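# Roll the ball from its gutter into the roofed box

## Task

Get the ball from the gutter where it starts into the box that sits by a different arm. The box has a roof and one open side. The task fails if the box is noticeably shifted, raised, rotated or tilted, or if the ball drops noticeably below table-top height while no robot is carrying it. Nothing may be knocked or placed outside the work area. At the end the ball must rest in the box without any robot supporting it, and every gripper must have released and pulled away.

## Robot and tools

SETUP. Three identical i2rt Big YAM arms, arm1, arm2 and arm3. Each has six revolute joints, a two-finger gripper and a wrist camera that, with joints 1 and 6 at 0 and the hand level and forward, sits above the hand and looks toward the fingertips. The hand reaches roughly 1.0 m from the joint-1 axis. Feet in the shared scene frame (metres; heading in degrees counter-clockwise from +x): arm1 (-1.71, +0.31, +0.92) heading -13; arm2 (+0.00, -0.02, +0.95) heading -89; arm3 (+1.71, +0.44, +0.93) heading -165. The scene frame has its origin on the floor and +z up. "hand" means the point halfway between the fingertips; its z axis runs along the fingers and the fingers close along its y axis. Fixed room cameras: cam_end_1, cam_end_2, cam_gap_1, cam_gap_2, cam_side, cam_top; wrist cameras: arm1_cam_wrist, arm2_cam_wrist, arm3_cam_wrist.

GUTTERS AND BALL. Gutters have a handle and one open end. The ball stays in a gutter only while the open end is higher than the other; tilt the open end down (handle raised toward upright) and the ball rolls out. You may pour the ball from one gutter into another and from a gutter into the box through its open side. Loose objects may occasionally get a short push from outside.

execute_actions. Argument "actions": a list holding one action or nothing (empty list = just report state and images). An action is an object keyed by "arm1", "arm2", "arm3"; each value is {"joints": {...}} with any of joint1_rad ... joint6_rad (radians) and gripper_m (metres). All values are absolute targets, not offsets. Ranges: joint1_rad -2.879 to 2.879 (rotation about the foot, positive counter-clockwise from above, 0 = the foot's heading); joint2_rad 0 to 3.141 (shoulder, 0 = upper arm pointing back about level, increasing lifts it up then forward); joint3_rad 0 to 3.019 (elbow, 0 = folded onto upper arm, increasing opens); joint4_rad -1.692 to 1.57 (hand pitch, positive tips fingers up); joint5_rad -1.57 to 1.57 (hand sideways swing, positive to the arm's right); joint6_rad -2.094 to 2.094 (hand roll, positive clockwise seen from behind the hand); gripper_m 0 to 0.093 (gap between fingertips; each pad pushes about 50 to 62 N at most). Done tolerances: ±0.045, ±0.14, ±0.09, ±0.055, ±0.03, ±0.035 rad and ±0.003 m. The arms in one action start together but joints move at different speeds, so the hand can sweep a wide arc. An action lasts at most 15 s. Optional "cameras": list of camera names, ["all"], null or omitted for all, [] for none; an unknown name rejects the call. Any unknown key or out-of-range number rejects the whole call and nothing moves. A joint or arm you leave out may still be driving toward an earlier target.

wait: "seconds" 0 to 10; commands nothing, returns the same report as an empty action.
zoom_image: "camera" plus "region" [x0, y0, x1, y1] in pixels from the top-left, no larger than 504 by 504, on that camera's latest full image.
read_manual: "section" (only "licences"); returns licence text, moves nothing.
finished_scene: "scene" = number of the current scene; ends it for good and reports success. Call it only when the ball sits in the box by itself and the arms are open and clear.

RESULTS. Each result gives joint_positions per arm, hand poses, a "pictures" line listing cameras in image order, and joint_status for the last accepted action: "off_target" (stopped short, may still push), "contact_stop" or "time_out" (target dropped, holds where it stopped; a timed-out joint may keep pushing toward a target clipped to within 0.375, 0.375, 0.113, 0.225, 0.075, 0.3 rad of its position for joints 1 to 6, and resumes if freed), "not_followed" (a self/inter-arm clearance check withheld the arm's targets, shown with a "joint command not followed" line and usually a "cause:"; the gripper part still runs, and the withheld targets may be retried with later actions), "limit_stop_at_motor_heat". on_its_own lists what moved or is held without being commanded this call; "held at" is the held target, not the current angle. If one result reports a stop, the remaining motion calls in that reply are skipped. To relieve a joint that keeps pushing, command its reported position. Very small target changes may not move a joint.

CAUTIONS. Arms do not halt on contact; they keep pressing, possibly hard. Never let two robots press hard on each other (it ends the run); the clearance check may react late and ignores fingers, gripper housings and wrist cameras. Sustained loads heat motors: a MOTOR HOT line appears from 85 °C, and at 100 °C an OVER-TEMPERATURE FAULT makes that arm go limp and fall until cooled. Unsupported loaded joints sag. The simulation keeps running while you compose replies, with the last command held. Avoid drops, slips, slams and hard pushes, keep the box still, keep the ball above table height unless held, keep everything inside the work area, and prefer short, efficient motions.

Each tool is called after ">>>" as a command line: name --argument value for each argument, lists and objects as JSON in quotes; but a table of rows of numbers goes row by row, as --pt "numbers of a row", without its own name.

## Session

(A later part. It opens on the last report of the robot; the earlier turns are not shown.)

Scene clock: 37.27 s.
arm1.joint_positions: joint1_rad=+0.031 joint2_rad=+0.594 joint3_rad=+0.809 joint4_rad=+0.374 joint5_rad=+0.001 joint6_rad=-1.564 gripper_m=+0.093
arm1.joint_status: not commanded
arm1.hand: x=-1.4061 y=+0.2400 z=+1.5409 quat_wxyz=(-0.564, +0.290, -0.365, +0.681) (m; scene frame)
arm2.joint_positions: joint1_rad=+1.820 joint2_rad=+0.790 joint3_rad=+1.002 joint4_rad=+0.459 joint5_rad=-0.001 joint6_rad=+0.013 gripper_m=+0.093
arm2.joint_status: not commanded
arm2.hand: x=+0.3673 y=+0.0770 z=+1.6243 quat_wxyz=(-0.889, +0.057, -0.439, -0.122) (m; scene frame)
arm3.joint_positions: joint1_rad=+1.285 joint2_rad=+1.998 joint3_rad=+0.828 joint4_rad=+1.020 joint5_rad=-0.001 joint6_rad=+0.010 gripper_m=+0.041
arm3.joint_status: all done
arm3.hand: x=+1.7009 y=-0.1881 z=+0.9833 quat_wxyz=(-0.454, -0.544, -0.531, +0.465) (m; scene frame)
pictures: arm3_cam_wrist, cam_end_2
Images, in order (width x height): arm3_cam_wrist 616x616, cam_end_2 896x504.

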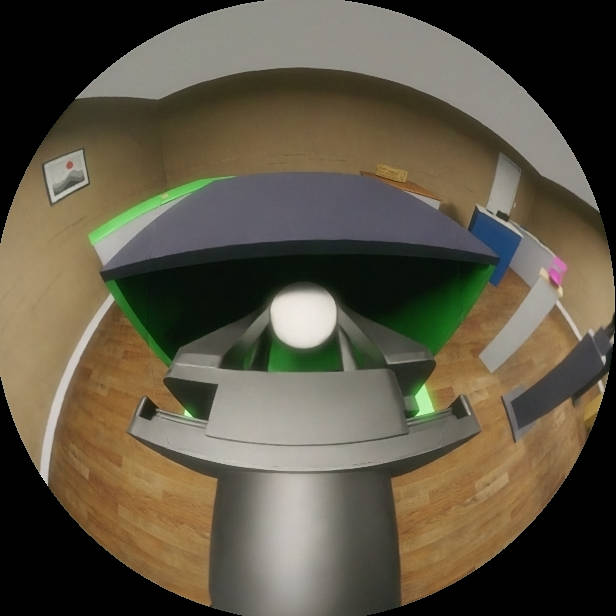

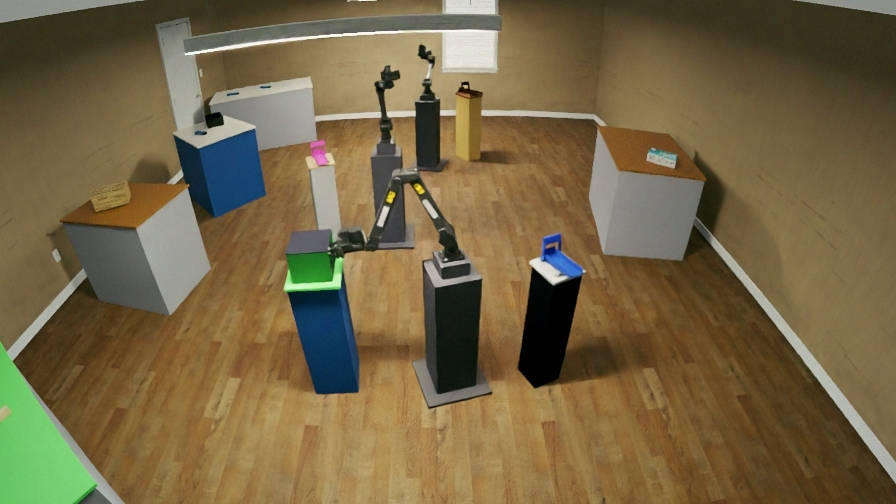

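>>> execute_actions --actions '[{"arm3":{"joints":{"joint2_rad":2.01,"joint3_rad":0.905,"joint4_rad":0.97}}}]' --cameras '[]'

>>> execute_actions --actions '[{"arm3":{"joints":{"gripper_m":0.07}}}]' --cameras '[]'

>>> execute_actions --actions '[{"arm3":{"joints":{"joint2_rad":1.85,"joint3_rad":0.45,"joint4_rad":1.2}}}]' --cameras '["arm3_cam_wrist"]'

Scene clock: 38.10 s.
arm1.joint_positions: joint1_rad=+0.031 joint2_rad=+0.594 joint3_rad=+0.809 joint4_rad=+0.374 joint5_rad=+0.001 joint6_rad=-1.564 gripper_m=+0.093
arm1.joint_status: not commanded
arm1.hand: x=-1.4061 y=+0.2400 z=+1.5409 quat_wxyz=(-0.564, +0.290, -0.365, +0.681) (m; scene frame)
arm2.joint_positions: joint1_rad=+1.820 joint2_rad=+0.790 joint3_rad=+1.002 joint4_rad=+0.459 joint5_rad=-0.001 joint6_rad=+0.013 gripper_m=+0.093
arm2.joint_status: not commanded
arm2.hand: x=+0.3673 y=+0.0770 z=+1.6243 quat_wxyz=(-0.889, +0.057, -0.439, -0.122) (m; scene frame)
arm3.joint_positions: joint1_rad=+1.285 joint2_rad=+2.005 joint3_rad=+0.878 joint4_rad=+0.979 joint5_rad=-0.001 joint6_rad=+0.010 gripper_m=+0.041
arm3.joint_status: all done
arm3.hand: x=+1.7006 y=-0.2058 z=+0.9897 quat_wxyz=(-0.455, -0.543, -0.530, +0.466) (m; scene frame)
pictures: none
No camera images: the call's "cameras" was empty. Leave "cameras" out to get every camera's image.

Scene clock: 38.70 s.
arm1.joint_positions: joint1_rad=+0.031 joint2_rad=+0.594 joint3_rad=+0.809 joint4_rad=+0.374 joint5_rad=+0.001 joint6_rad=-1.564 gripper_m=+0.093
arm1.joint_status: not commanded
arm1.hand: x=-1.4061 y=+0.2400 z=+1.5409 quat_wxyz=(-0.564, +0.290, -0.365, +0.681) (m; scene frame)
arm2.joint_positions: joint1_rad=+1.820 joint2_rad=+0.790 joint3_rad=+1.002 joint4_rad=+0.459 joint5_rad=-0.001 joint6_rad=+0.013 gripper_m=+0.093
arm2.joint_status: not commanded
arm2.hand: x=+0.3673 y=+0.0770 z=+1.6243 quat_wxyz=(-0.889, +0.057, -0.439, -0.122) (m; scene frame)
arm3.joint_positions: joint1_rad=+1.285 joint2_rad=+2.005 joint3_rad=+0.878 joint4_rad=+0.979 joint5_rad=-0.001 joint6_rad=+0.010 gripper_m=+0.070
arm3.joint_status: all done
arm3.hand: x=+1.7006 y=-0.2058 z=+0.9897 quat_wxyz=(-0.455, -0.543, -0.530, +0.466) (m; scene frame)
pictures: none
No camera images: the call's "cameras" was empty. Leave "cameras" out to get every camera's image.

Scene clock: 39.90 s.
arm1.joint_positions: joint1_rad=+0.031 joint2_rad=+0.594 joint3_rad=+0.809 joint4_rad=+0.374 joint5_rad=+0.001 joint6_rad=-1.564 gripper_m=+0.093
arm1.joint_status: not commanded
arm1.hand: x=-1.4061 y=+0.2400 z=+1.5409 quat_wxyz=(-0.564, +0.290, -0.365, +0.681) (m; scene frame)
arm2.joint_positions: joint1_rad=+1.820 joint2_rad=+0.790 joint3_rad=+1.002 joint4_rad=+0.459 joint5_rad=-0.001 joint6_rad=+0.013 gripper_m=+0.093
arm2.joint_status: not commanded
arm2.hand: x=+0.3673 y=+0.0770 z=+1.6243 quat_wxyz=(-0.889, +0.057, -0.439, -0.122) (m; scene frame)
arm3.joint_positions: joint1_rad=+1.285 joint2_rad=+1.847 joint3_rad=+0.442 joint4_rad=+1.178 joint5_rad=-0.001 joint6_rad=+0.010 gripper_m=+0.070
arm3.joint_status: all done
arm3.hand: x=+1.7039 y=-0.0488 z=+0.9705 quat_wxyz=(-0.433, -0.561, -0.548, +0.445) (m; scene frame)
pictures: arm3_cam_wrist
Images, in order (width x height): arm3_cam_wrist 616x616.

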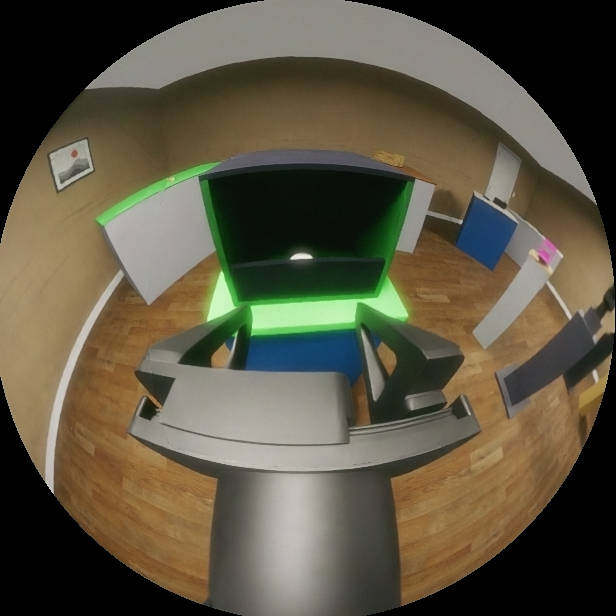

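>>> finished_scene --scene 1

The scene is finished: the task was done.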